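# Sort boxes: full ones into tote, empty ones to desks

## Task

Get each box in the room that is full completely inside the tote, and return each empty box to the desk it belongs on. The robot must not tip over or finish leaning. Anything that stays put only because the robot is holding or pressing on it at the end does not count.

## Robot and tools

ROBOT. A Hello Robot Stretch 4 with a single arm: an omni-wheel base, a lift riding up a mast, a telescoping arm reaching forward, a three-joint wrist (yaw, pitch, roll) and a two-finger gripper. It stands about 1.6 m tall and no part of the base rim is farther than 0.23 m from the base origin. Cameras: head_camera (pinhole, 420x560), head_left_camera and head_right_camera (fisheye, 420x672), and wrist_camera (616x392) on the gripper. A loose object may occasionally get nudged by something other than the robot.

FRAMES. Base frame: origin on the floor below the base centre, x ahead, y to the left, z up. hand_pose is expressed in it and marks the spot between the fingers 0.015 m short of the tips; with all wrist joints at 0 its axes line up with the base frame. The printed value may be somewhat wrong. The odometry frame is where the base frame was when the scene began. base_odometry is built from wheel rotation only, so slipping shows up as movement; its heading runs -3.142 to 3.142, left positive.

execute_actions. Argument actions: a list holding one action or nothing (empty just reports state and pictures). Argument cameras: names to return images from; omitted, null or ["all"] gives every camera, [] gives none, an unknown name rejects the call. One action may contain:
- base: exactly one key, each a relative offset from where the base last reported itself. translate_m: straight drive in metres, forward positive, -2 to 2. strafe_m: sideways metres, left positive, -2 to 2. rotate_rad: spin in place, radians, counter-clockwise (left) positive, -3.2 to 3.2.
- joints: absolute targets by name (not offsets). lift_m 0 to 1.2 m; arm_m 0 to 0.55 m of extension; wrist_yaw_rad -1.134 to 4.276 (0 points ahead, positive turns left, 3.14 is folded back, above 3.4 the arm may block it); wrist_pitch_rad -1.117 to 4.259 (0 level, 1.57 pointing down); wrist_roll_rad -1.117 to 4.259 (0 keeps fingers level with each other; positive turns clockwise viewed from behind); gripper_m 0 to 0.08 m finger gap. Done tolerances: ±0.004 for lift and arm, ±0.02 yaw and roll, ±0.05 pitch, ±0.002 gripper.
- pace: "slow", "default", "fast" or "max" (base up to 0.1/0.3/0.4/0.6 m/s and 1/2/3/4 rad/s; with lift_m above 0.2 these shrink, to 0.3 m/s and 1 rad/s at lift_m 1.2).
- contact_limits: {"arm_m": value} from 0 (gentlest) to 0.75 (firmest), default 0.5.
- end_of_arm: "enable_torque", sent by itself, revives wrist or gripper motors that shut off.
All motions in an action begin at once and may finish at different times; none runs longer than 15 s. A joint target outside its range is clipped and reported; any other bad value or unknown key rejects the call and nothing moves. Parts you omit may still be driving toward earlier targets. If a result reports a stop, the remaining execute_actions, wait and finished_scene calls in that same reply are skipped. Example: {"base": {"translate_m": 0.3}, "joints": {"gripper_m": 0.05}, "pace": "fast"}. At scene start, lift_m 0.4 with wrist_yaw_rad 0 in one action unfolds the wrist.

OTHER TOOLS. wait: seconds 0 to 10; the robot keeps its last command and you get the same report as an empty action. zoom_image: camera plus region [x0, y0, x1, y1] in pixels from the top-left, at most 504 by 504, taken from that camera's latest full image. read_manual: section "licences" only; moves nothing. finished_scene: scene = current scene number; irreversible, and the goal must already hold without the robot's help. An empty execute_actions call tells you the current scene and its task.

RESULT LINES. base_status and joint_status give each motion's outcome: "done" (for the base, wheels turned the full amount even if slipping), "off_target" (stopped short and may still push), "contact_stop_at_<key>" (blocked; that part holds or goes slack), "limit_stop_at_<name>" (a built-in limit intervened), "time_out", "torque_fault". on_its_own lists what you did not command; its "held at" is a target, not a position. limit_stop_at_tilt means lean above 6 degrees: lift, arm and wheels go slack and ignore commands until upright. lidar_m: 12 distances in metres, 30-degree sectors, first straight ahead then counter-clockwise (4th left, 7th back, 10th right); "-" means nothing seen or closer than 0.25 m; blind to clear objects and thin legs, sees roughly 0.15 m up to robot height. wrist_depth_mm: 7x7 grid of median depths, 100 to 2000 mm, read from top left. turned_by_wheels versus turned_by_imu differing by over about 0.1 rad signals a collision or slip. base_tilt in degrees (forward, right positive) with a fixed bias up to about 1.5. motor_effort: percent of maximum, positive toward higher joint values, bracket = peak during last action; wheel_0, wheel_1, wheel_2 positive means turning right. A load in a level gripper pushes wrist_pitch_rad effort away from 0.

GRIPPING. Command a gap smaller than the object; the fingers stop squeezing a little past contact. While holding, the reading stays above the command and gripper effort departs from 0; "off_target" after closing means something is held (a light or thin grip may still say "done"). Effort held beyond about 50 points, or more than about 2.7 kg on a level gripper, or pressing the gripper into things, causes torque_fault: limp, may drop, fix with enable_torque.

AVOID. Tipping: don't drive or turn carrying over 1 kg with arm_m above 0.2, especially fast; steady pushes with a high gripper or high contact limit also risk it. Self-collision (limit_stop_at_own_body) is likely with pitch below -0.2 plus roll below -0.4 or above 4. Also avoid drops, slams, hard hits and strong pushes, and finish with nothing dependent on the robot's grip.

Each tool is called after "Emit:" as name(argument=value, ...), one argument or row to a line, values as JSON.

## Session

Emit:
execute_actions(
  actions=[],
)

Scene clock: 0.00 s.
base_odometry: x=+0.000 y=+0.000 heading=+0.000 (m, m, rad; odometry frame)
turned_by_wheels: +0.000 (rad since the last result)
turned_by_imu: +0.000 (rad since the last result)
base_tilt: forward=-0.2 right=+0.0 (deg)
lidar_m: 1.59 1.49 1.50 1.08 1.02 1.10 1.43 1.40 0.91 0.64 0.63 0.66
base_status: not commanded
joint_positions: lift_m=+0.226 arm_m=-0.002 wrist_yaw_rad=+3.089 wrist_pitch_rad=+0.015 wrist_roll_rad=+0.016 gripper_m=+0.040
joint_status: not commanded
motor_effort: lift_m=+21 arm_m=-1 wrist_yaw_rad=-1 wrist_pitch_rad=-6 wrist_roll_rad=+0 gripper_m=+0 wheel_0=+1 wheel_1=-1 wheel_2=+1 (%)
hand_pose: x=-0.0388 y=+0.0984 z=+0.4009 quat_wxyz=(+0.026, -0.007, +0.008, +1.000) (m; base frame)
wrist_depth_mm: 133 135 - 1921 1430 1118 960 / - 135 - 1921 1397 1118 946 / 108 136 245 1921 1430 1138 960 / 124 137 - 1921 1464 1118 960 / 1863 - - 1983 1430 1160 960 / 1618 1499 1499 1499 1281 1160 976 / 1078 574 127 1025 121 - 960
pictures: head_camera, head_left_camera, head_right_camera, wrist_camera
Images, in order (width x height): head_camera 420x560, head_left_camera 420x672, head_right_camera 420x672, wrist_camera 616x392.

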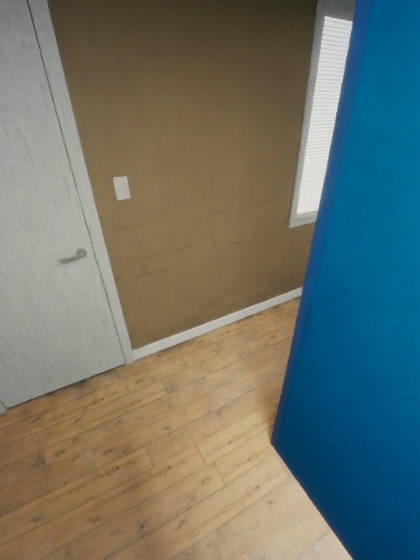

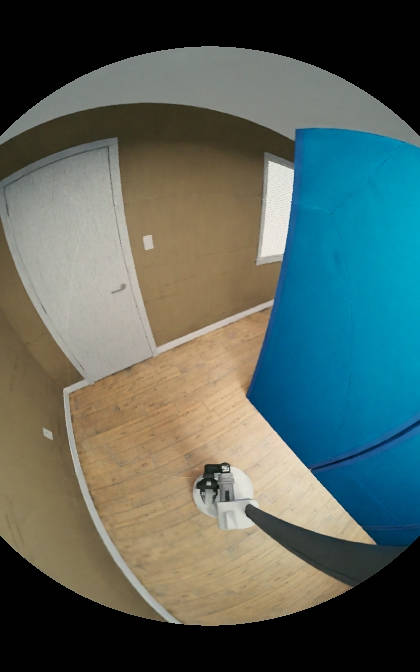

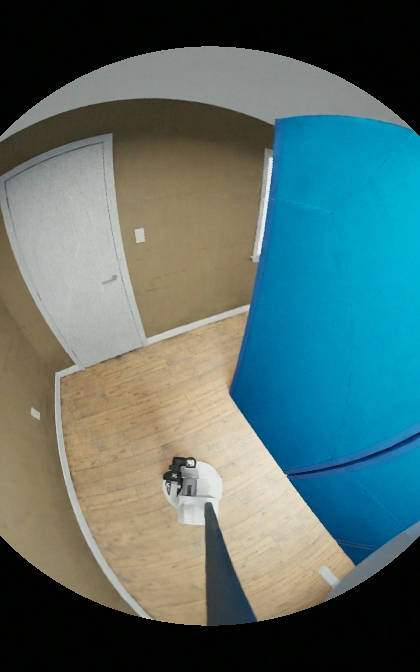

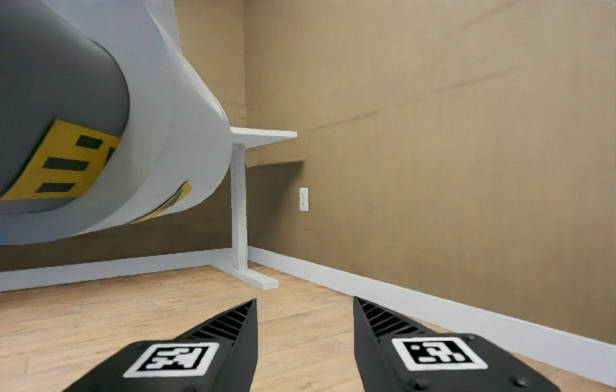

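Emit:
execute_actions(
  actions=[
    {"base":{"rotate_rad":3.14},"joints":{"lift_m":0.4,"wrist_yaw_rad":0},"pace":"fast"},
  ],
  cameras=["head_camera","head_left_camera","head_right_camera"],
)

Scene clock: 3.23 s.
base_odometry: x=+0.000 y=+0.000 heading=+3.139 (m, m, rad; odometry frame)
turned_by_wheels: +3.139 (rad since the last result)
turned_by_imu: +3.113 (rad since the last result)
base_tilt: forward=-0.3 right=+0.1 (deg)
lidar_m: 1.46 1.40 0.93 0.67 0.62 0.68 1.61 1.48 1.47 1.07 1.03 1.11
base_status: done
joint_positions: lift_m=+0.400 arm_m=-0.002 wrist_yaw_rad=+0.000 wrist_pitch_rad=+0.015 wrist_roll_rad=+0.016 gripper_m=+0.040
joint_status: all done
motor_effort: lift_m=+22(28) arm_m=-2(2) wrist_yaw_rad=-1(7) wrist_pitch_rad=-8(8) wrist_roll_rad=+0(1) gripper_m=+0(0) wheel_0=-5(14) wheel_1=-4(15) wheel_2=-3(12) (%)
hand_pose: x=+0.3818 y=-0.0874 z=+0.5749 quat_wxyz=(+1.000, +0.008, +0.008, +0.000) (m; base frame)
wrist_depth_mm: 1661 1863 - 1756 1281 991 820 / 1661 1863 - 1808 1255 991 831 / 1661 1808 - 1661 1281 1008 831 / 1661 1863 - 1756 1336 991 831 / 1618 1863 - 1808 1308 1008 820 / 1708 1863 1863 1756 1160 1008 842 / 1430 768 127 1366 121 - 831
pictures: head_camera, head_left_camera, head_right_camera
Images, in order (width x height): head_camera 420x560, head_left_camera 420x672, head_right_camera 420x672.

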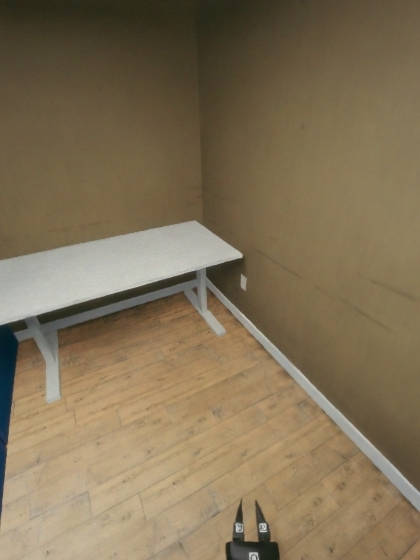

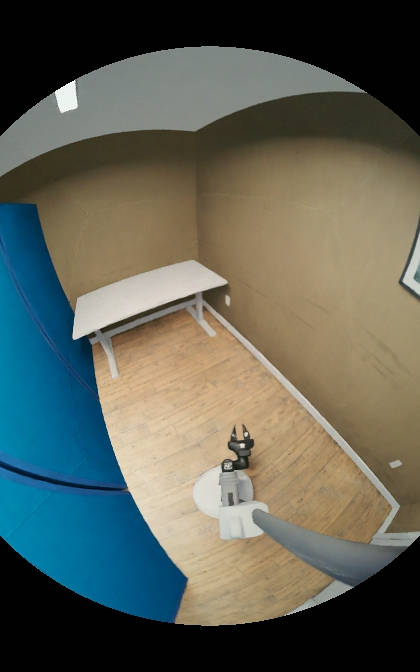

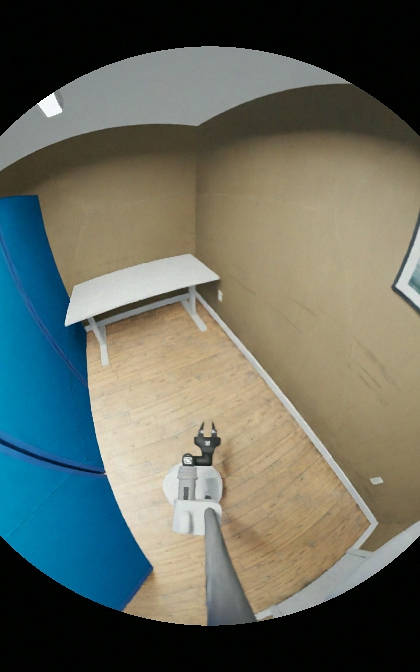

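Emit:
execute_actions(
  actions=[
    {"base":{"rotate_rad":-2.62},"pace":"fast"},
  ],
  cameras=[],
)

Emit:
execute_actions(
  actions=[
    {"base":{"translate_m":1.0},"pace":"fast"},
  ],
  cameras=[],
)

Emit:
execute_actions(
  actions=[
    {"base":{"rotate_rad":-1.57},"pace":"fast"},
  ],
  cameras=["head_camera","head_left_camera"],
)

Scene clock: 9.57 s.
base_odometry: x=+0.000 y=+0.000 heading=+0.520 (m, m, rad; odometry frame)
turned_by_wheels: -2.619 (rad since the last result)
turned_by_imu: -2.597 (rad since the last result)
base_tilt: forward=-0.3 right=+0.1 (deg)
lidar_m: 1.46 1.50 1.08 1.03 1.09 1.47 1.40 0.93 0.65 0.63 0.66 1.61
base_status: done
joint_positions: lift_m=+0.400 arm_m=-0.002 wrist_yaw_rad=+0.000 wrist_pitch_rad=+0.015 wrist_roll_rad=+0.016 gripper_m=+0.040
joint_status: not commanded
motor_effort: lift_m=+21(22) arm_m=-2(2) wrist_yaw_rad=+0(2) wrist_pitch_rad=-7(7) wrist_roll_rad=+0(0) gripper_m=+0(0) wheel_0=+3(12) wheel_1=+4(15) wheel_2=+2(12) (%)
hand_pose: x=+0.3818 y=-0.0874 z=+0.5750 quat_wxyz=(+1.000, +0.008, +0.008, +0.000) (m; base frame)
wrist_depth_mm: 1308 1281 1281 1308 1281 1308 1281 / 1336 1308 1308 1281 1308 1308 1308 / 1308 1308 1281 1281 1308 1336 1308 / 1336 1336 1281 1308 1281 1281 1336 / 1336 1281 1281 1308 1336 1308 1397 / 1336 1308 1308 1308 1366 1336 1336 / 1336 715 127 1308 121 - 1336
pictures: none
No camera images: the call's "cameras" was empty. Leave "cameras" out to get every camera's image.

Scene clock: 13.33 s.
base_odometry: x=+0.868 y=+0.497 heading=+0.521 (m, m, rad; odometry frame)
turned_by_wheels: +0.001 (rad since the last result)
turned_by_imu: +0.002 (rad since the last result)
base_tilt: forward=-0.3 right=+0.1 (deg)
lidar_m: 0.47 0.52 0.74 1.04 1.09 1.52 2.49 0.94 0.77 1.89 0.76 0.54
base_status: done
joint_positions: lift_m=+0.400 arm_m=-0.002 wrist_yaw_rad=+0.000 wrist_pitch_rad=+0.015 wrist_roll_rad=+0.016 gripper_m=+0.040
joint_status: not commanded
motor_effort: lift_m=+21(21) arm_m=-2(2) wrist_yaw_rad=-1(1) wrist_pitch_rad=-7(9) wrist_roll_rad=-1(1) gripper_m=+0(0) wheel_0=+3(11) wheel_1=+5(10) wheel_2=+2(15) (%)
hand_pose: x=+0.3818 y=-0.0874 z=+0.5750 quat_wxyz=(+1.000, +0.008, +0.008, +0.000) (m; base frame)
wrist_depth_mm: 297 296 297 296 285 315 314 / 298 298 298 298 286 315 317 / 300 300 300 298 286 317 315 / 300 301 301 300 290 319 319 / 303 303 303 301 289 320 319 / 303 303 301 303 290 322 322 / 304 206 127 306 121 - 322
pictures: none
No camera images: the call's "cameras" was empty. Leave "cameras" out to get every camera's image.

Scene clock: 15.07 s.
base_odometry: x=+0.868 y=+0.497 heading=-1.048 (m, m, rad; odometry frame)
turned_by_wheels: -1.569 (rad since the last result)
turned_by_imu: -1.555 (rad since the last result)
base_tilt: forward=-0.3 right=+0.2 (deg)
lidar_m: 2.03 0.75 0.52 0.46 0.54 0.76 1.05 1.08 1.50 2.40 0.94 0.77
base_status: done
joint_positions: lift_m=+0.400 arm_m=-0.002 wrist_yaw_rad=+0.000 wrist_pitch_rad=+0.015 wrist_roll_rad=+0.016 gripper_m=+0.040
joint_status: not commanded
motor_effort: lift_m=+21(21) arm_m=-2(2) wrist_yaw_rad=+0(2) wrist_pitch_rad=-8(7) wrist_roll_rad=-1(0) gripper_m=+1(0) wheel_0=+5(11) wheel_1=+5(13) wheel_2=+3(10) (%)
hand_pose: x=+0.3818 y=-0.0874 z=+0.5750 quat_wxyz=(+1.000, +0.008, +0.008, +0.000) (m; base frame)
wrist_depth_mm: 960 1430 - - - 707 488 / 946 1464 - - - 699 488 / 946 1397 - - - 715 492 / 946 1430 - - - 715 496 / 946 1430 - - - 732 500 / 931 1397 1921 - 1756 723 500 / 931 627 127 1366 121 - 492
pictures: head_camera, head_left_camera
Images, in order (width x height): head_camera 420x560, head_left_camera 420x672.

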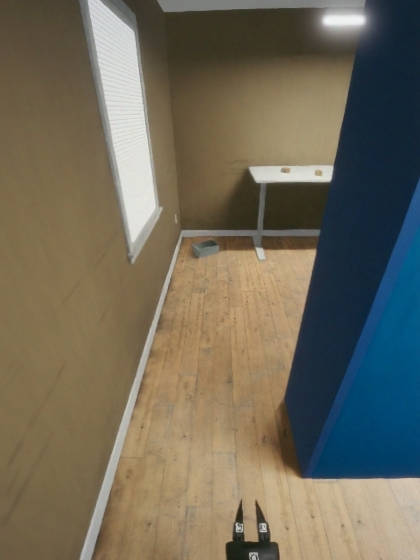

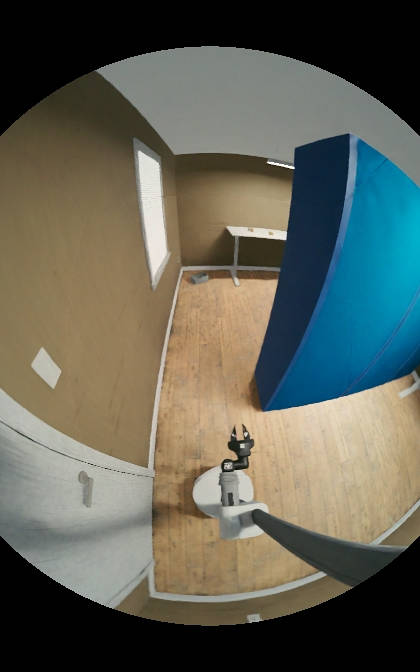

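Emit:
execute_actions(
  actions=[
    {"base":{"translate_m":1.9},"pace":"fast"},
  ],
  cameras=["head_camera","head_left_camera","head_right_camera"],
)

Scene clock: 22.17 s.
base_odometry: x=+1.817 y=-1.149 heading=-1.047 (m, m, rad; odometry frame)
turned_by_wheels: +0.001 (rad since the last result)
turned_by_imu: +0.004 (rad since the last result)
base_tilt: forward=-0.3 right=+0.1 (deg)
lidar_m: 1.13 0.68 0.49 0.46 0.49 0.75 2.21 0.89 1.13 2.44 1.44 1.02
base_status: done
joint_positions: lift_m=+0.400 arm_m=-0.002 wrist_yaw_rad=+0.000 wrist_pitch_rad=+0.015 wrist_roll_rad=+0.016 gripper_m=+0.040
joint_status: not commanded
motor_effort: lift_m=+21(21) arm_m=-2(2) wrist_yaw_rad=-1(0) wrist_pitch_rad=-9(8) wrist_roll_rad=+0(0) gripper_m=+1(0) wheel_0=+5(10) wheel_1=+5(13) wheel_2=-1(14) (%)
hand_pose: x=+0.3818 y=-0.0874 z=+0.5750 quat_wxyz=(+1.000, +0.008, +0.008, +0.000) (m; base frame)
wrist_depth_mm: 917 1397 1576 1576 1537 866 798 / 904 1336 1537 1537 1537 1060 1060 / 904 1336 1537 1576 1537 1576 1537 / 917 1336 1537 1537 1576 1618 1576 / 904 1366 1576 1576 1576 1618 1537 / 891 1366 1576 1537 1618 1537 1537 / 891 603 127 1430 121 - 1336
pictures: head_camera, head_left_camera, head_right_camera
Images, in order (width x height): head_camera 420x560, head_left_camera 420x672, head_right_camera 420x672.

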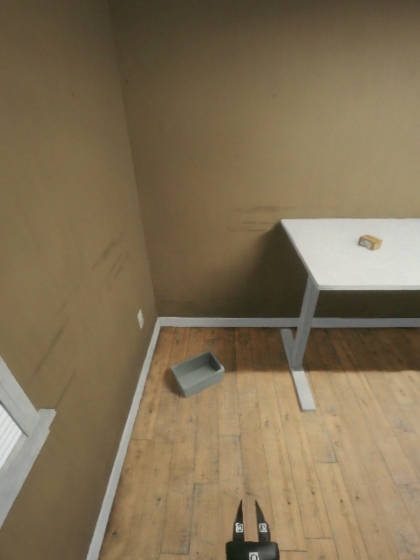

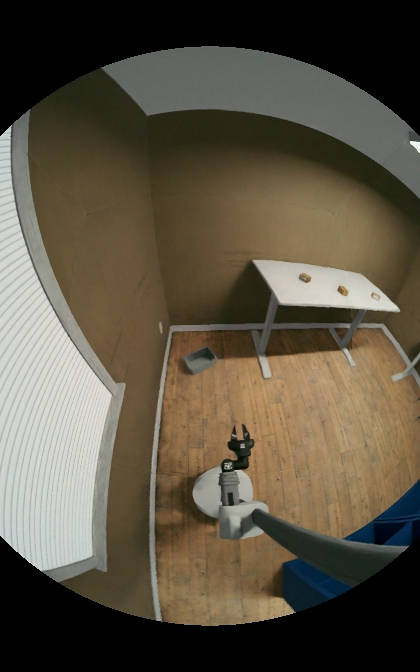

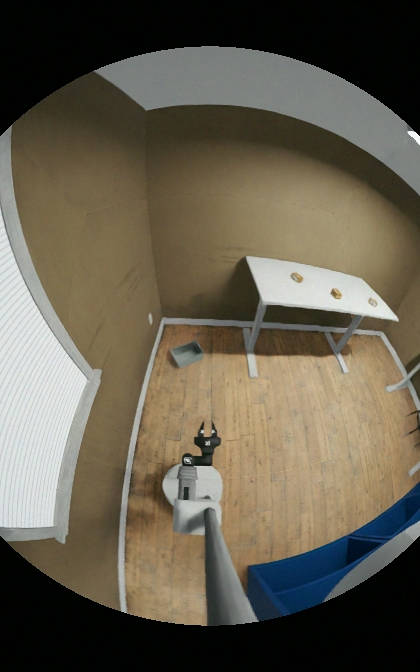

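Emit:
execute_actions(
  actions=[
    {"base":{"rotate_rad":-1.3},"pace":"fast"},
  ],
  cameras=["head_camera","head_left_camera","head_right_camera"],
)

Scene clock: 24.87 s.
base_odometry: x=+1.817 y=-1.149 heading=-2.347 (m, m, rad; odometry frame)
turned_by_wheels: -1.299 (rad since the last result)
turned_by_imu: -1.288 (rad since the last result)
base_tilt: forward=-0.3 right=+0.1 (deg)
lidar_m: 1.97 1.14 1.06 1.00 0.55 0.47 0.48 0.56 1.14 0.88 0.89 1.63
base_status: done
joint_positions: lift_m=+0.400 arm_m=-0.002 wrist_yaw_rad=+0.000 wrist_pitch_rad=+0.015 wrist_roll_rad=+0.016 gripper_m=+0.040
joint_status: not commanded
motor_effort: lift_m=+21(21) arm_m=-2(2) wrist_yaw_rad=+0(1) wrist_pitch_rad=-9(8) wrist_roll_rad=+0(0) gripper_m=+0(1) wheel_0=+3(11) wheel_1=+4(15) wheel_2=+2(13) (%)
hand_pose: x=+0.3818 y=-0.0875 z=+0.5750 quat_wxyz=(+1.000, +0.008, +0.008, +0.000) (m; base frame)
wrist_depth_mm: - - - - - - - / 1336 - - - - - - / 1863 - - - - - - / 1921 - - - - - - / 1983 - - - - - - / 1863 1863 - - 1808 1983 1708 / 1430 768 127 1397 121 - 1336
pictures: head_camera, head_left_camera, head_right_camera
Images, in order (width x height): head_camera 420x560, head_left_camera 420x672, head_right_camera 420x672.

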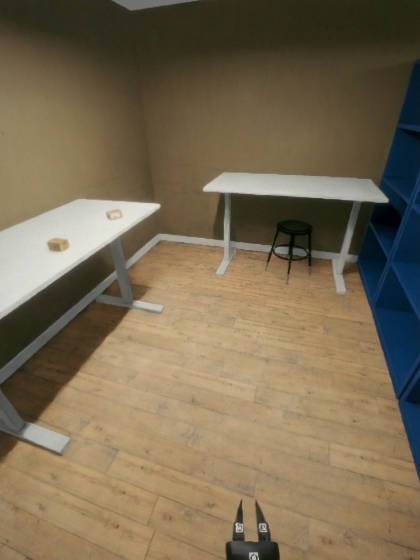

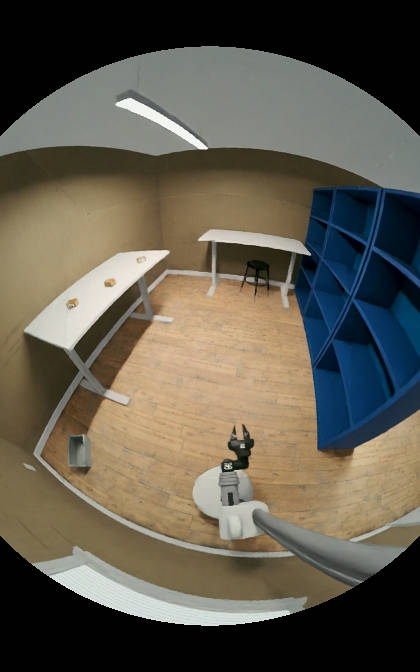

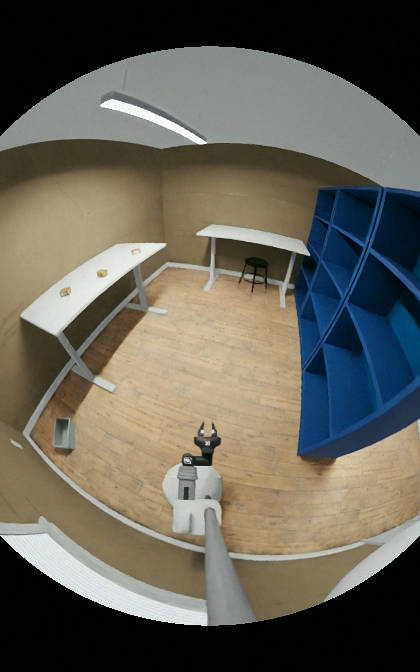

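Emit:
execute_actions(
  actions=[
    {"base":{"rotate_rad":1.3},"joints":{"gripper_m":0.08},"pace":"fast"},
  ],
  cameras=[],
)

Emit:
execute_actions(
  actions=[
    {"base":{"strafe_m":-0.85},"joints":{"lift_m":0.95,"wrist_pitch_rad":0.5},"pace":"fast"},
  ],
  cameras=[],
)

Emit:
execute_actions(
  actions=[
    {"base":{"translate_m":0.45}},
  ],
)

Scene clock: 28.77 s.
base_odometry: x=+1.817 y=-1.149 heading=-1.047 (m, m, rad; odometry frame)
turned_by_wheels: +1.299 (rad since the last result)
turned_by_imu: +1.289 (rad since the last result)
base_tilt: forward=-0.3 right=+0.2 (deg)
lidar_m: 1.13 0.70 0.50 0.46 0.51 0.77 2.20 0.89 1.10 2.46 1.42 1.10
base_status: done
joint_positions: lift_m=+0.400 arm_m=-0.002 wrist_yaw_rad=+0.000 wrist_pitch_rad=+0.015 wrist_roll_rad=+0.016 gripper_m=+0.080
joint_status: all done
motor_effort: lift_m=+21(21) arm_m=-2(2) wrist_yaw_rad=-1(1) wrist_pitch_rad=-7(7) wrist_roll_rad=+0(1) gripper_m=+2(4) wheel_0=-3(14) wheel_1=-3(14) wheel_2=-3(11) (%)
hand_pose: x=+0.3819 y=-0.0874 z=+0.5750 quat_wxyz=(+1.000, +0.008, +0.008, +0.000) (m; base frame)
wrist_depth_mm: 904 1366 1537 1537 1499 866 820 / 917 1366 1499 1537 1537 1078 1042 / 904 1366 1618 1537 1576 1576 1537 / 904 1336 1537 1537 1576 1537 1537 / 904 1336 1537 1576 1576 1576 1537 / 891 1255 1576 1499 1537 1576 1576 / 778 107 1138 1397 1229 103 -
pictures: none
No camera images: the call's "cameras" was empty. Leave "cameras" out to get every camera's image.

Scene clock: 32.03 s.
base_odometry: x=+1.081 y=-1.573 heading=-1.048 (m, m, rad; odometry frame)
turned_by_wheels: +0.000 (rad since the last result)
turned_by_imu: +0.001 (rad since the last result)
base_tilt: forward=-0.3 right=+0.2 (deg)
lidar_m: 0.97 1.01 1.34 1.32 1.38 0.80 0.76 0.80 1.13 1.59 1.43 1.02
base_status: done
joint_positions: lift_m=+0.950 arm_m=-0.002 wrist_yaw_rad=+0.000 wrist_pitch_rad=+0.502 wrist_roll_rad=+0.016 gripper_m=+0.080
joint_status: all done
motor_effort: lift_m=+22(24) arm_m=-2(2) wrist_yaw_rad=+0(0) wrist_pitch_rad=-5(6) wrist_roll_rad=+0(0) gripper_m=+2(2) wheel_0=+0(15) wheel_1=-4(16) wheel_2=+0(2) (%)
hand_pose: x=+0.3556 y=-0.0874 z=+1.0258 quat_wxyz=(+0.969, +0.008, +0.248, -0.002) (m; base frame)
wrist_depth_mm: 1397 1366 1397 1366 1366 1366 1366 / 1464 820 809 798 854 878 854 / 1576 1618 1618 1661 1618 1618 1537 / 1756 1756 1708 1756 1708 1756 1708 / 1808 1863 1708 1808 1863 1863 1808 / 1499 1576 1499 1537 1499 1537 1576 / 1366 108 1255 1308 1281 103 -
pictures: none
No camera images: the call's "cameras" was empty. Leave "cameras" out to get every camera's image.

Scene clock: 35.03 s.
base_odometry: x=+1.305 y=-1.963 heading=-1.047 (m, m, rad; odometry frame)
turned_by_wheels: +0.001 (rad since the last result)
turned_by_imu: +0.001 (rad since the last result)
base_tilt: forward=-0.2 right=+0.2 (deg)
lidar_m: 0.49 0.55 1.12 1.31 1.39 1.29 1.21 1.28 1.68 1.59 0.73 0.53
base_status: done
joint_positions: lift_m=+0.950 arm_m=-0.002 wrist_yaw_rad=+0.000 wrist_pitch_rad=+0.502 wrist_roll_rad=+0.016 gripper_m=+0.080
joint_status: not commanded
motor_effort: lift_m=+22(22) arm_m=-2(2) wrist_yaw_rad=+0(0) wrist_pitch_rad=-6(5) wrist_roll_rad=+0(0) gripper_m=+2(3) wheel_0=+5(10) wheel_1=+6(10) wheel_2=-3(9) (%)
hand_pose: x=+0.3556 y=-0.0874 z=+1.0258 quat_wxyz=(+0.969, +0.008, +0.248, -0.002) (m; base frame)
wrist_depth_mm: 991 1008 1008 991 991 1008 1008 / 1042 820 741 809 788 798 778 / 544 544 535 539 469 496 525 / 407 404 402 404 399 397 394 / 351 353 353 353 353 355 1366 / 1430 960 1430 1464 1430 1397 1464 / 1366 108 1255 1336 1229 103 -
pictures: head_camera, head_left_camera, head_right_camera, wrist_camera
camera_calibration (this result's frames):
wrist_camera: T_world_to_cam=[[-0.0224114, -0.999724, 0.00701281, -0.0902171], [-0.51023, 0.00540528, -0.860021, 1.11937], [0.859746, -0.0228524, -0.510211, 0.36708], [0, 0, 0, 1]] pos_world=[0.253518, -0.087854, 1.1506]
Images, in order (width x height): head_camera 420x560, head_left_camera 420x672, head_right_camera 420x672, wrist_camera 616x392.

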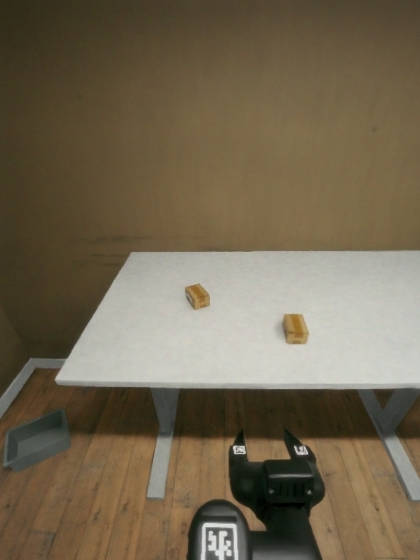

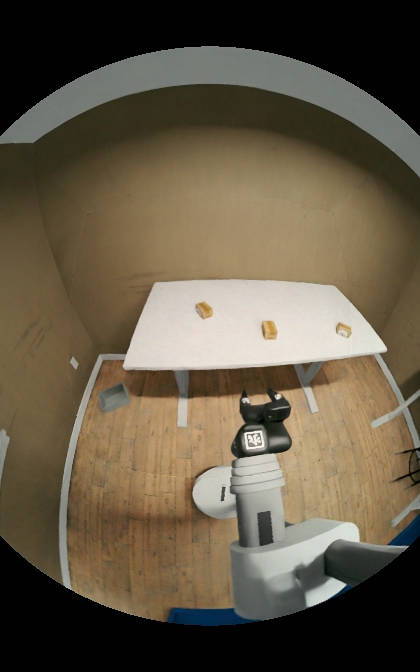

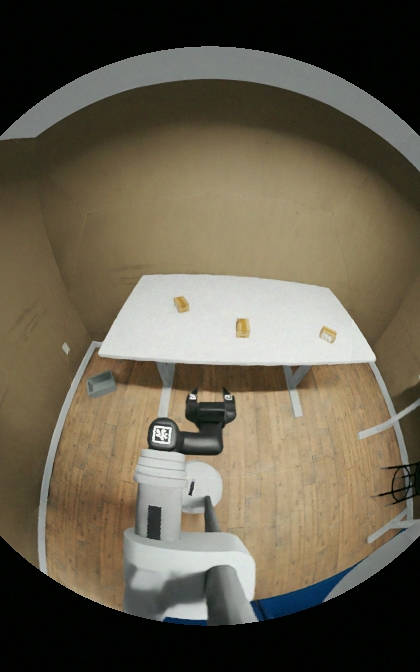

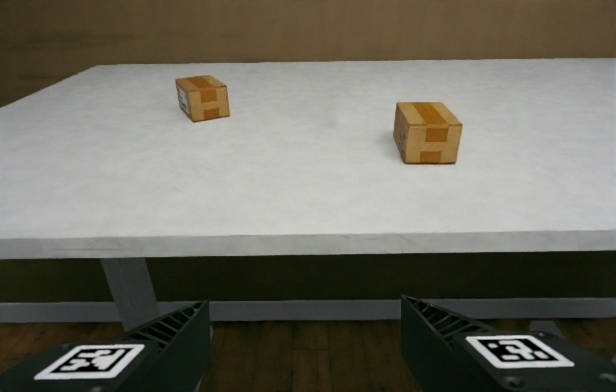

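Emit:
execute_actions(
  actions=[
    {"base":{"strafe_m":-0.16},"joints":{"lift_m":1.12,"wrist_pitch_rad":1.57}},
  ],
  cameras=[],
)

Emit:
execute_actions(
  actions=[
    {"base":{"translate_m":0.15},"joints":{"arm_m":0.4}},
  ],
  cameras=["head_camera","wrist_camera"],
)

Scene clock: 41.03 s.
base_odometry: x=+1.167 y=-2.043 heading=-1.047 (m, m, rad; odometry frame)
turned_by_wheels: +0.000 (rad since the last result)
turned_by_imu: +0.000 (rad since the last result)
base_tilt: forward=-0.3 right=+0.1 (deg)
lidar_m: 0.50 0.55 0.78 1.47 1.55 1.28 1.23 1.28 1.49 1.44 0.76 0.55
base_status: done
joint_positions: lift_m=+1.120 arm_m=-0.002 wrist_yaw_rad=+0.000 wrist_pitch_rad=+1.570 wrist_roll_rad=+0.016 gripper_m=+0.080
joint_status: all done
motor_effort: lift_m=+23(25) arm_m=-2(2) wrist_yaw_rad=+0(1) wrist_pitch_rad=+0(5) wrist_roll_rad=-1(0) gripper_m=+2(2) wheel_0=+2(13) wheel_1=-3(14) wheel_2=+0(2) (%)
hand_pose: x=+0.1694 y=-0.0874 z=+1.0854 quat_wxyz=(+0.707, +0.006, +0.707, -0.006) (m; base frame)
wrist_depth_mm: 1205 1205 1229 1229 1229 1229 1205 / 1205 1229 1229 1205 1229 1229 1255 / 1205 1229 1229 1229 1229 1229 1255 / 1205 1229 1229 1229 1229 1255 1255 / 1205 1205 1008 1008 1229 1229 1255 / 1255 1229 1008 1025 1255 1205 1281 / 1229 108 1255 1229 1255 103 -
pictures: none
No camera images: the call's "cameras" was empty. Leave "cameras" out to get every camera's image.

Scene clock: 43.33 s.
base_odometry: x=+1.242 y=-2.173 heading=-1.046 (m, m, rad; odometry frame)
turned_by_wheels: +0.001 (rad since the last result)
turned_by_imu: +0.001 (rad since the last result)
base_tilt: forward=-0.3 right=+0.2 (deg)
lidar_m: 0.36 0.38 0.52 1.49 1.56 1.44 1.39 1.45 1.50 1.44 0.53 0.40
base_status: done
joint_positions: lift_m=+1.120 arm_m=+0.399 wrist_yaw_rad=+0.000 wrist_pitch_rad=+1.570 wrist_roll_rad=+0.016 gripper_m=+0.080
joint_status: all done
motor_effort: lift_m=+23(23) arm_m=+5(6) wrist_yaw_rad=-1(1) wrist_pitch_rad=-1(1) wrist_roll_rad=+0(0) gripper_m=+2(2) wheel_0=+6(9) wheel_1=+7(11) wheel_2=-1(12) (%)
hand_pose: x=+0.5702 y=-0.0874 z=+1.0854 quat_wxyz=(+0.707, +0.006, +0.707, -0.006) (m; base frame)
wrist_depth_mm: 277 278 279 278 279 281 282 / 278 278 279 279 281 282 282 / 278 278 279 281 282 282 282 / 279 279 281 282 281 283 285 / 279 279 281 233 283 283 285 / 281 281 232 231 283 283 283 / 279 107 232 233 283 103 -
pictures: head_camera, wrist_camera
camera_calibration (this result's frames):
wrist_camera: T_world_to_cam=[[-0.0044307, -0.999724, 0.0230518, -0.113494], [-0.999458, 0.00517897, 0.0325025, 0.590384], [-0.032613, -0.0228953, -0.999206, 1.25257], [0, 0, 0, 1]] pos_world=[0.630411, -0.0878425, 1.23501]
Images, in order (width x height): head_camera 420x560, wrist_camera 616x392.

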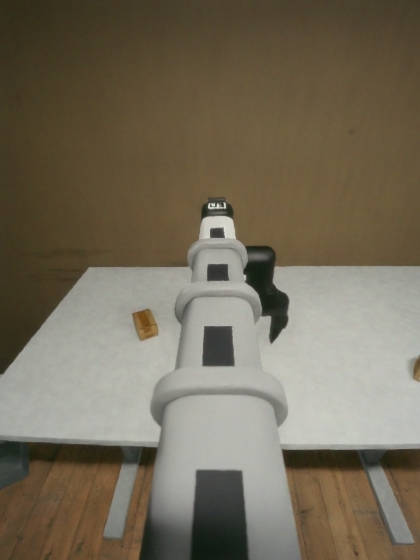

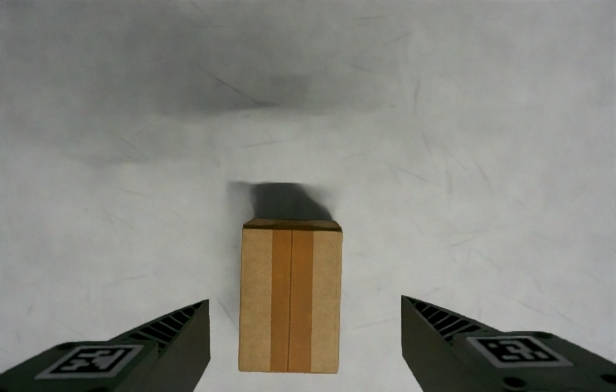

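Emit:
execute_actions(
  actions=[
    {"base":{"strafe_m":0.006},"joints":{"arm_m":0.39,"lift_m":1.06}},
  ],
  cameras=["wrist_camera"],
)

Scene clock: 46.30 s.
base_odometry: x=+1.247 y=-2.170 heading=-1.046 (m, m, rad; odometry frame)
turned_by_wheels: +0.000 (rad since the last result)
turned_by_imu: +0.000 (rad since the last result)
base_tilt: forward=-0.3 right=+0.1 (deg)
lidar_m: 0.35 0.36 0.54 1.48 1.56 1.42 1.36 1.43 1.51 1.43 0.54 0.38
base_status: done
joint_positions: lift_m=+1.060 arm_m=+0.391 wrist_yaw_rad=+0.000 wrist_pitch_rad=+1.570 wrist_roll_rad=+0.016 gripper_m=+0.080
joint_status: all done
motor_effort: lift_m=+19(21) arm_m=-5(5) wrist_yaw_rad=+0(2) wrist_pitch_rad=+3(0) wrist_roll_rad=+0(0) gripper_m=+2(2) wheel_0=+0(9) wheel_1=+1(12) wheel_2=+0(1) (%)
hand_pose: x=+0.5619 y=-0.0874 z=+1.0257 quat_wxyz=(+0.707, +0.006, +0.707, -0.006) (m; base frame)
wrist_depth_mm: 220 220 220 220 220 222 221 / 220 220 220 221 222 221 222 / 220 220 221 221 222 222 224 / 220 220 221 221 222 222 223 / 221 220 222 172 222 224 224 / 221 220 172 172 223 224 224 / 221 107 172 173 173 103 -
pictures: wrist_camera
camera_calibration (this result's frames):
wrist_camera: T_world_to_cam=[[-0.00465194, -0.999723, 0.0230526, -0.112033], [-0.999451, 0.00540413, 0.032675, 0.583823], [-0.0327905, -0.0228879, -0.9992, 1.1928], [0, 0, 0, 1]] pos_world=[0.622094, -0.0878561, 1.17535]
Images, in order (width x height): wrist_camera 616x392.

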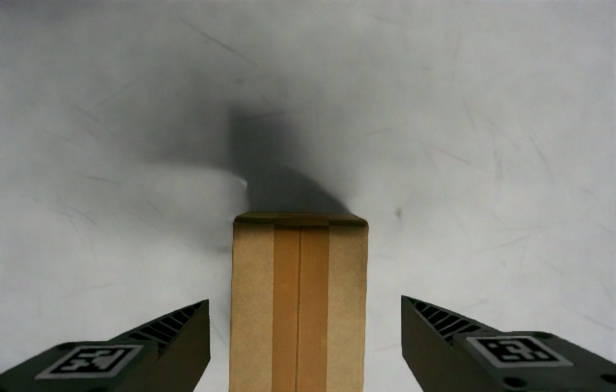

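Emit:
execute_actions(
  actions=[
    {"joints":{"lift_m":1.015},"pace":"slow"},
  ],
  cameras=["wrist_camera"],
)

Emit:
execute_actions(
  actions=[
    {"joints":{"gripper_m":0.03}},
  ],
  cameras=[],
)

Emit:
execute_actions(
  actions=[
    {"joints":{"lift_m":1.1},"pace":"slow"},
  ],
  cameras=["head_camera","wrist_camera"],
)

Scene clock: 49.47 s.
base_odometry: x=+1.247 y=-2.170 heading=-1.046 (m, m, rad; odometry frame)
turned_by_wheels: +0.000 (rad since the last result)
turned_by_imu: +0.000 (rad since the last result)
base_tilt: forward=-0.3 right=+0.1 (deg)
lidar_m: 0.35 0.40 0.55 1.48 1.56 1.42 1.38 1.44 1.48 1.43 0.54 0.37
base_status: not commanded
joint_positions: lift_m=+1.015 arm_m=+0.391 wrist_yaw_rad=+0.000 wrist_pitch_rad=+1.570 wrist_roll_rad=+0.016 gripper_m=+0.080
joint_status: all done
motor_effort: lift_m=+18(19) arm_m=-5(5) wrist_yaw_rad=+0(0) wrist_pitch_rad=+0(2) wrist_roll_rad=+0(1) gripper_m=+2(2) wheel_0=+0(0) wheel_1=+1(1) wheel_2=+0(0) (%)
hand_pose: x=+0.5619 y=-0.0874 z=+0.9807 quat_wxyz=(+0.707, +0.006, +0.707, -0.006) (m; base frame)
wrist_depth_mm: 175 175 175 176 176 177 177 / 175 175 175 176 177 177 177 / 175 176 176 177 177 177 178 / 176 176 176 177 177 178 178 / 176 176 130 127 178 178 179 / 176 176 127 127 136 178 179 / 176 108 127 127 128 103 -
pictures: wrist_camera
camera_calibration (this result's frames):
wrist_camera: T_world_to_cam=[[-0.00465218, -0.999723, 0.0230526, -0.110996], [-0.999451, 0.00540436, 0.0326747, 0.585291], [-0.0327903, -0.0228879, -0.9992, 1.14787], [0, 0, 0, 1]] pos_world=[0.622093, -0.0878562, 1.13038]
Images, in order (width x height): wrist_camera 616x392.

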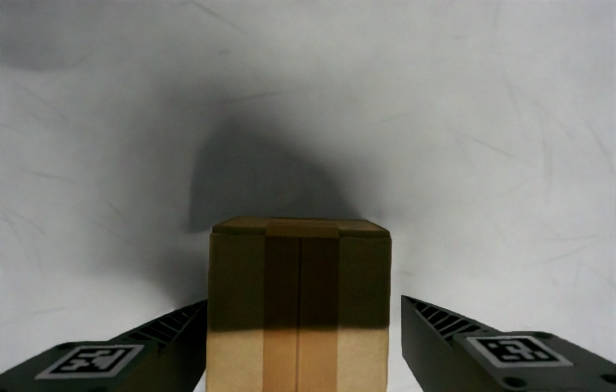

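Scene clock: 50.47 s.
base_odometry: x=+1.247 y=-2.170 heading=-1.046 (m, m, rad; odometry frame)
turned_by_wheels: +0.000 (rad since the last result)
turned_by_imu: +0.000 (rad since the last result)
base_tilt: forward=-0.2 right=+0.1 (deg)
lidar_m: 0.36 0.39 0.55 1.45 1.57 1.45 1.38 1.44 1.52 1.41 0.54 0.39
base_status: not commanded
joint_positions: lift_m=+1.015 arm_m=+0.391 wrist_yaw_rad=+0.000 wrist_pitch_rad=+1.570 wrist_roll_rad=+0.016 gripper_m=+0.059
joint_status: gripper_m off_target (ended at +0.059, target +0.030)
on_its_own: gripper_m is held at +0.053, not at your +0.030, by its contact guard: the fingers met something
motor_effort: lift_m=+18(18) arm_m=-5(5) wrist_yaw_rad=+0(0) wrist_pitch_rad=-1(1) wrist_roll_rad=+0(0) gripper_m=-40(42) wheel_0=+0(0) wheel_1=+1(1) wheel_2=+0(0) (%)
hand_pose: x=+0.5619 y=-0.0874 z=+0.9807 quat_wxyz=(+0.707, +0.006, +0.707, -0.006) (m; base frame)
wrist_depth_mm: 174 175 176 176 176 176 177 / 174 176 176 176 176 177 177 / 175 176 176 176 177 177 178 / 175 176 177 177 177 178 178 / 176 176 129 127 130 178 178 / 176 177 127 127 128 179 178 / 176 105 127 128 128 - -
pictures: none
No camera images: the call's "cameras" was empty. Leave "cameras" out to get every camera's image.

Scene clock: 52.07 s.
base_odometry: x=+1.247 y=-2.170 heading=-1.046 (m, m, rad; odometry frame)
turned_by_wheels: +0.000 (rad since the last result)
turned_by_imu: +0.000 (rad since the last result)
base_tilt: forward=-0.3 right=+0.2 (deg)
lidar_m: 0.36 0.36 0.53 1.46 1.53 1.45 1.37 1.42 1.48 1.44 0.53 0.38
base_status: not commanded
joint_positions: lift_m=+1.100 arm_m=+0.391 wrist_yaw_rad=+0.000 wrist_pitch_rad=+1.570 wrist_roll_rad=+0.016 gripper_m=+0.059
joint_status: all done
on_its_own: gripper_m is held at +0.053, not at your +0.030, by its contact guard: the fingers met something
motor_effort: lift_m=+25(26) arm_m=-5(5) wrist_yaw_rad=-2(1) wrist_pitch_rad=+2(0) wrist_roll_rad=+0(0) gripper_m=-41(41) wheel_0=+0(0) wheel_1=+1(1) wheel_2=+0(0) (%)
hand_pose: x=+0.5619 y=-0.0874 z=+1.0652 quat_wxyz=(+0.707, +0.006, +0.707, -0.006) (m; base frame)
wrist_depth_mm: 257 257 257 259 259 260 259 / 256 257 258 259 259 260 260 / 257 259 259 260 260 262 263 / 258 259 260 259 262 262 263 / 258 260 130 127 130 262 262 / 258 260 127 128 128 263 263 / 259 105 127 128 128 - 264
pictures: head_camera, wrist_camera
camera_calibration (this result's frames):
wrist_camera: T_world_to_cam=[[-0.00460541, -0.999724, 0.0230527, -0.11297], [-0.999451, 0.00535841, 0.0327096, 0.582482], [-0.0328241, -0.0228894, -0.999199, 1.23229], [0, 0, 0, 1]] pos_world=[0.622091, -0.0878534, 1.21486]
Images, in order (width x height): head_camera 420x560, wrist_camera 616x392.

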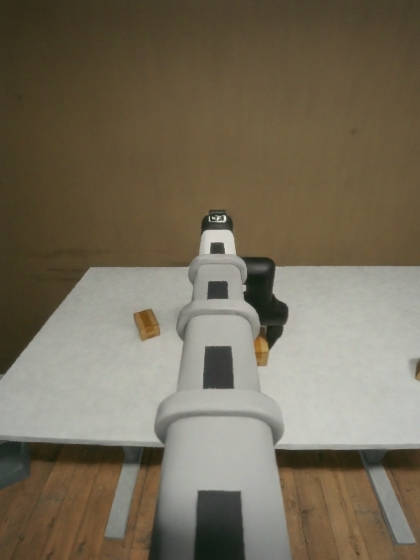

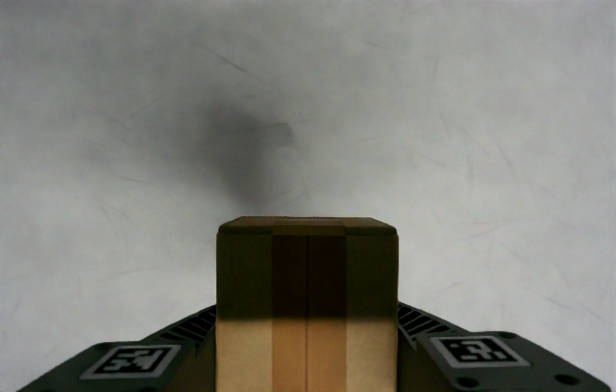

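Emit:
execute_actions(
  actions=[
    {"joints":{"lift_m":1.15,"wrist_pitch_rad":0.015},"pace":"slow"},
  ],
  cameras=["wrist_camera"],
)

Emit:
execute_actions(
  actions=[],
  cameras=[],
)

Scene clock: 55.80 s.
base_odometry: x=+1.247 y=-2.170 heading=-1.046 (m, m, rad; odometry frame)
turned_by_wheels: +0.000 (rad since the last result)
turned_by_imu: +0.000 (rad since the last result)
base_tilt: forward=-0.3 right=+0.2 (deg)
lidar_m: 0.35 0.37 0.57 1.46 1.54 1.43 1.35 1.42 1.50 1.44 0.54 0.38
base_status: not commanded
joint_positions: lift_m=+1.150 arm_m=+0.391 wrist_yaw_rad=+0.000 wrist_pitch_rad=+0.021 wrist_roll_rad=+0.016 gripper_m=+0.059
joint_status: all done
on_its_own: gripper_m is held at +0.053, not at your +0.030, by its contact guard: the fingers met something
motor_effort: lift_m=+24(26) arm_m=-5(5) wrist_yaw_rad=-1(1) wrist_pitch_rad=-17(16) wrist_roll_rad=+0(0) gripper_m=-41(40) wheel_0=+0(0) wheel_1=+1(1) wheel_2=+0(0) (%)
hand_pose: x=+0.7744 y=-0.0874 z=+1.3235 quat_wxyz=(+1.000, +0.008, +0.010, +0.000) (m; base frame)
wrist_depth_mm: 544 544 544 539 539 539 539 / 549 554 549 549 544 544 539 / 549 544 554 554 549 549 549 / 564 554 554 549 549 549 549 / 559 554 130 127 130 554 554 / 559 559 127 127 128 554 554 / 559 105 127 128 128 - 559
pictures: wrist_camera
camera_calibration (this result's frames):
wrist_camera: T_world_to_cam=[[-0.0230926, -0.999725, -0.00412366, -0.0676503], [-0.054204, 0.00537073, -0.998515, 1.41924], [0.998263, -0.0228348, -0.0543131, -0.551646], [0, 0, 0, 1]] pos_world=[0.626054, -0.0878508, 1.38689]
Images, in order (width x height): wrist_camera 616x392.

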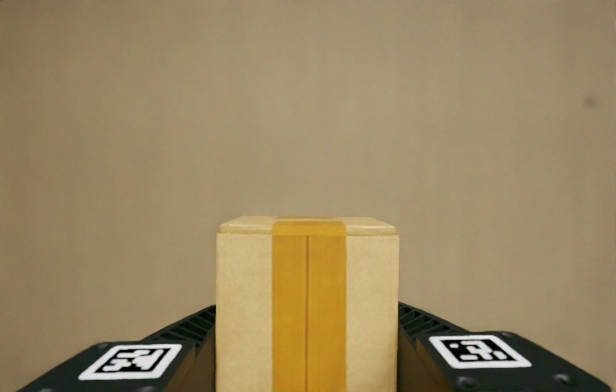

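Scene clock: 55.80 s.
base_odometry: x=+1.247 y=-2.170 heading=-1.046 (m, m, rad; odometry frame)
turned_by_wheels: +0.000 (rad since the last result)
turned_by_imu: +0.000 (rad since the last result)
base_tilt: forward=-0.3 right=+0.2 (deg)
lidar_m: 0.35 0.37 0.57 1.46 1.54 1.43 1.35 1.42 1.50 1.44 0.54 0.38
base_status: not commanded
joint_positions: lift_m=+1.150 arm_m=+0.391 wrist_yaw_rad=+0.000 wrist_pitch_rad=+0.021 wrist_roll_rad=+0.016 gripper_m=+0.059
joint_status: all done
on_its_own: gripper_m is held at +0.053, not at your +0.030, by its contact guard: the fingers met something
motor_effort: lift_m=+24(26) arm_m=-5(5) wrist_yaw_rad=-1(1) wrist_pitch_rad=-17(16) wrist_roll_rad=+0(0) gripper_m=-41(40) wheel_0=+0(0) wheel_1=+1(1) wheel_2=+0(0) (%)
hand_pose: x=+0.7744 y=-0.0874 z=+1.3235 quat_wxyz=(+1.000, +0.008, +0.010, +0.000) (m; base frame)
wrist_depth_mm: 544 544 544 539 539 539 539 / 549 554 549 549 544 544 539 / 549 544 554 554 549 549 549 / 564 554 554 549 549 549 549 / 559 554 130 127 130 554 554 / 559 559 127 127 128 554 554 / 559 105 127 128 128 - 559
pictures: none
No camera images: the call's "cameras" was empty. Leave "cameras" out to get every camera's image.

Emit:
execute_actions(
  actions=[
    {"base":{"translate_m":-0.25},"joints":{"arm_m":0.0,"wrist_pitch_rad":1.57}},
  ],
  cameras=[],
)

Emit:
execute_actions(
  actions=[
    {"base":{"strafe_m":0.8},"joints":{"lift_m":0.35}},
  ],
  cameras=[],
)

Emit:
execute_actions(
  actions=[
    {"base":{"rotate_rad":0.48}},
  ],
  cameras=["head_camera","wrist_camera"],
)

Scene clock: 61.73 s.
base_odometry: x=+1.122 y=-1.953 heading=-1.047 (m, m, rad; odometry frame)
turned_by_wheels: -0.001 (rad since the last result)
turned_by_imu: -0.001 (rad since the last result)
base_tilt: forward=-0.2 right=+0.1 (deg)
lidar_m: 0.59 0.63 1.32 1.49 1.56 1.17 1.12 1.18 1.50 1.44 0.88 0.64
base_status: done
joint_positions: lift_m=+1.150 arm_m=+0.001 wrist_yaw_rad=+0.000 wrist_pitch_rad=+1.570 wrist_roll_rad=+0.016 gripper_m=+0.059
joint_status: all done
on_its_own: gripper_m is held at +0.053, not at your +0.030, by its contact guard: the fingers met something
motor_effort: lift_m=+23(24) arm_m=-5(6) wrist_yaw_rad=+0(2) wrist_pitch_rad=-2(10) wrist_roll_rad=+0(0) gripper_m=-41(40) wheel_0=-4(10) wheel_1=-6(10) wheel_2=+0(14) (%)
hand_pose: x=+0.1718 y=-0.0874 z=+1.1153 quat_wxyz=(+0.707, +0.006, +0.707, -0.006) (m; base frame)
wrist_depth_mm: 1229 1229 1255 1229 1255 1229 1229 / 1255 1229 1255 1255 1281 1281 1205 / 1255 1255 1229 1281 1255 1281 1281 / 1229 1255 1255 1255 1281 1281 1229 / 1229 1281 130 127 131 1255 1255 / 1255 1255 127 127 128 1255 1281 / 1255 105 128 128 128 - 1281
pictures: none
No camera images: the call's "cameras" was empty. Leave "cameras" out to get every camera's image.

Scene clock: 65.73 s.
base_odometry: x=+1.815 y=-1.553 heading=-1.047 (m, m, rad; odometry frame)
turned_by_wheels: +0.000 (rad since the last result)
turned_by_imu: +0.000 (rad since the last result)
base_tilt: forward=-0.3 right=+0.2 (deg)
lidar_m: 0.84 0.84 0.73 0.67 0.72 1.05 1.15 1.16 1.63 2.23 0.92 0.65
base_status: done
joint_positions: lift_m=+0.350 arm_m=+0.001 wrist_yaw_rad=+0.000 wrist_pitch_rad=+1.570 wrist_roll_rad=+0.016 gripper_m=+0.059
joint_status: all done
on_its_own: gripper_m is held at +0.053, not at your +0.030, by its contact guard: the fingers met something
motor_effort: lift_m=+20(22) arm_m=-5(5) wrist_yaw_rad=+0(0) wrist_pitch_rad=-2(1) wrist_roll_rad=+0(0) gripper_m=-41(40) wheel_0=-2(12) wheel_1=+5(15) wheel_2=+0(1) (%)
hand_pose: x=+0.1719 y=-0.0874 z=+0.3156 quat_wxyz=(+0.707, +0.006, +0.707, -0.006) (m; base frame)
wrist_depth_mm: 455 459 459 459 462 462 462 / 455 459 459 459 462 462 466 / 455 459 462 462 462 466 466 / 459 459 462 466 466 466 462 / 462 267 129 127 130 466 466 / 253 250 127 128 128 469 473 / 249 104 127 128 128 - 466
pictures: none
No camera images: the call's "cameras" was empty. Leave "cameras" out to get every camera's image.

Scene clock: 67.00 s.
base_odometry: x=+1.815 y=-1.553 heading=-0.568 (m, m, rad; odometry frame)
turned_by_wheels: +0.479 (rad since the last result)
turned_by_imu: +0.475 (rad since the last result)
base_tilt: forward=-0.2 right=+0.1 (deg)
lidar_m: 0.83 0.76 0.66 0.70 0.95 1.14 1.15 1.59 2.25 0.95 0.67 0.68
base_status: done
joint_positions: lift_m=+0.350 arm_m=+0.001 wrist_yaw_rad=+0.000 wrist_pitch_rad=+1.570 wrist_roll_rad=+0.016 gripper_m=+0.059
joint_status: not commanded
on_its_own: gripper_m is held at +0.053, not at your +0.030, by its contact guard: the fingers met something
motor_effort: lift_m=+20(20) arm_m=-5(5) wrist_yaw_rad=-1(0) wrist_pitch_rad=+1(0) wrist_roll_rad=+0(1) gripper_m=-41(41) wheel_0=-7(10) wheel_1=-7(11) wheel_2=-3(9) (%)
hand_pose: x=+0.1719 y=-0.0874 z=+0.3156 quat_wxyz=(+0.707, +0.006, +0.707, -0.006) (m; base frame)
wrist_depth_mm: 455 459 455 455 462 462 462 / 455 459 459 459 462 466 466 / 459 459 459 462 466 462 462 / 459 459 459 466 466 462 466 / 462 267 130 127 130 466 469 / 253 250 127 127 128 469 473 / 250 105 127 128 128 - 469
pictures: head_camera, wrist_camera
camera_calibration (this result's frames):
wrist_camera: T_world_to_cam=[[-0.00452814, -0.999724, 0.0230524, -0.0974981], [-0.999453, 0.00527948, 0.0326368, 0.21725], [-0.0327495, -0.022892, -0.999201, 0.47045], [0, 0, 0, 1]] pos_world=[0.232096, -0.0878486, 0.465231]
Images, in order (width x height): head_camera 420x560, wrist_camera 616x392.

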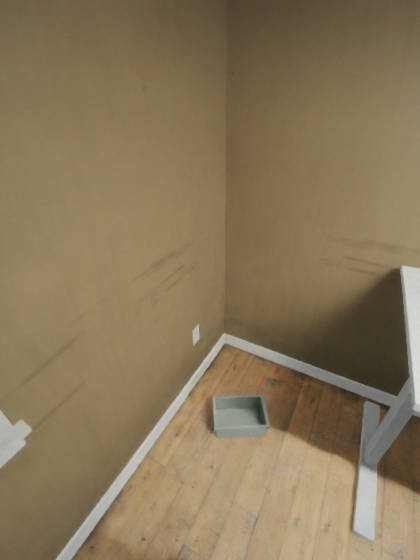

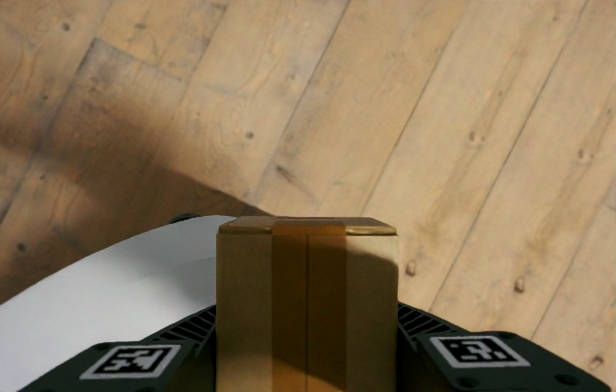

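Emit:
zoom_image(
  camera="head_camera",
  region=[190,370,300,460],
)

Region (190, 370, 300, 460) of head_camera's 420x560 image, scaled by 4.582, with more detail than that image has; it fills the top 412 rows of this view, and the rest is white.

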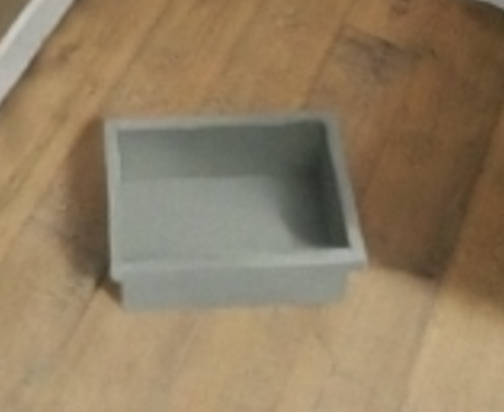

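Emit:
execute_actions(
  actions=[
    {"base":{"translate_m":0.3},"joints":{"arm_m":0.44,"lift_m":0.3}},
  ],
  cameras=["head_camera","wrist_camera"],
)

Scene clock: 74.53 s.
base_odometry: x=+2.068 y=-1.714 heading=-0.567 (m, m, rad; odometry frame)
turned_by_wheels: +0.001 (rad since the last result)
turned_by_imu: +0.002 (rad since the last result)
base_tilt: forward=-0.3 right=+0.2 (deg)
lidar_m: 0.53 0.59 0.54 0.54 0.75 1.65 1.43 1.95 1.86 0.56 0.51 0.58
base_status: done
joint_positions: lift_m=+0.300 arm_m=+0.439 wrist_yaw_rad=+0.000 wrist_pitch_rad=+1.570 wrist_roll_rad=+0.016 gripper_m=+0.059
joint_status: all done
on_its_own: gripper_m is held at +0.053, not at your +0.030, by its contact guard: the fingers met something
motor_effort: lift_m=+20(22) arm_m=+5(5) wrist_yaw_rad=-1(1) wrist_pitch_rad=+3(1) wrist_roll_rad=+0(0) gripper_m=-40(41) wheel_0=+6(9) wheel_1=+7(11) wheel_2=-2(12) (%)
hand_pose: x=+0.6103 y=-0.0874 z=+0.2656 quat_wxyz=(+0.707, +0.006, +0.707, -0.006) (m; base frame)
wrist_depth_mm: 404 404 404 407 410 407 410 / 404 407 317 303 315 296 415 / 404 404 404 410 407 359 413 / 407 407 407 407 413 370 415 / 410 410 130 127 130 375 415 / 410 410 127 128 128 314 415 / 413 105 127 127 127 - 415
pictures: head_camera, wrist_camera
camera_calibration (this result's frames):
wrist_camera: T_world_to_cam=[[-0.00433703, -0.999725, 0.0230514, -0.0944764], [-0.999462, 0.00508315, 0.0324084, 0.65711], [-0.0325167, -0.0228984, -0.999209, 0.434696], [0, 0, 0, 1]] pos_world=[0.670481, -0.0878368, 0.415234]
Images, in order (width x height): head_camera 420x560, wrist_camera 616x392.

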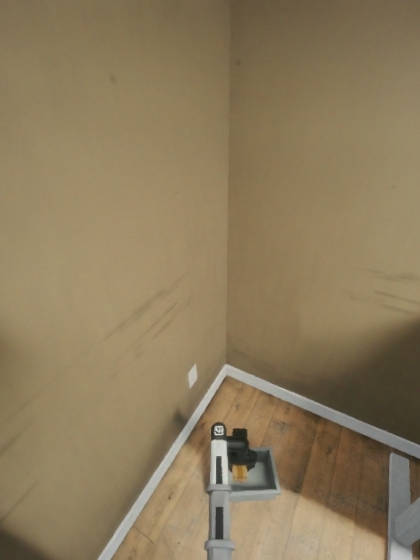

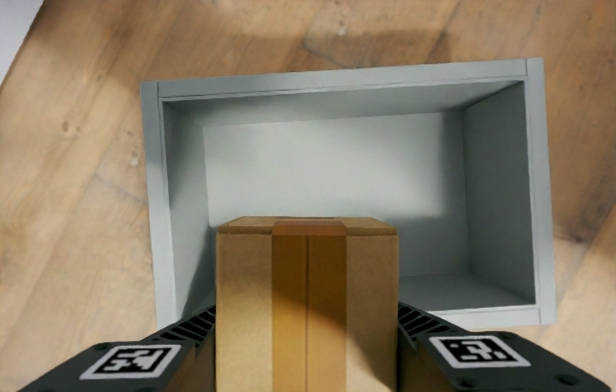

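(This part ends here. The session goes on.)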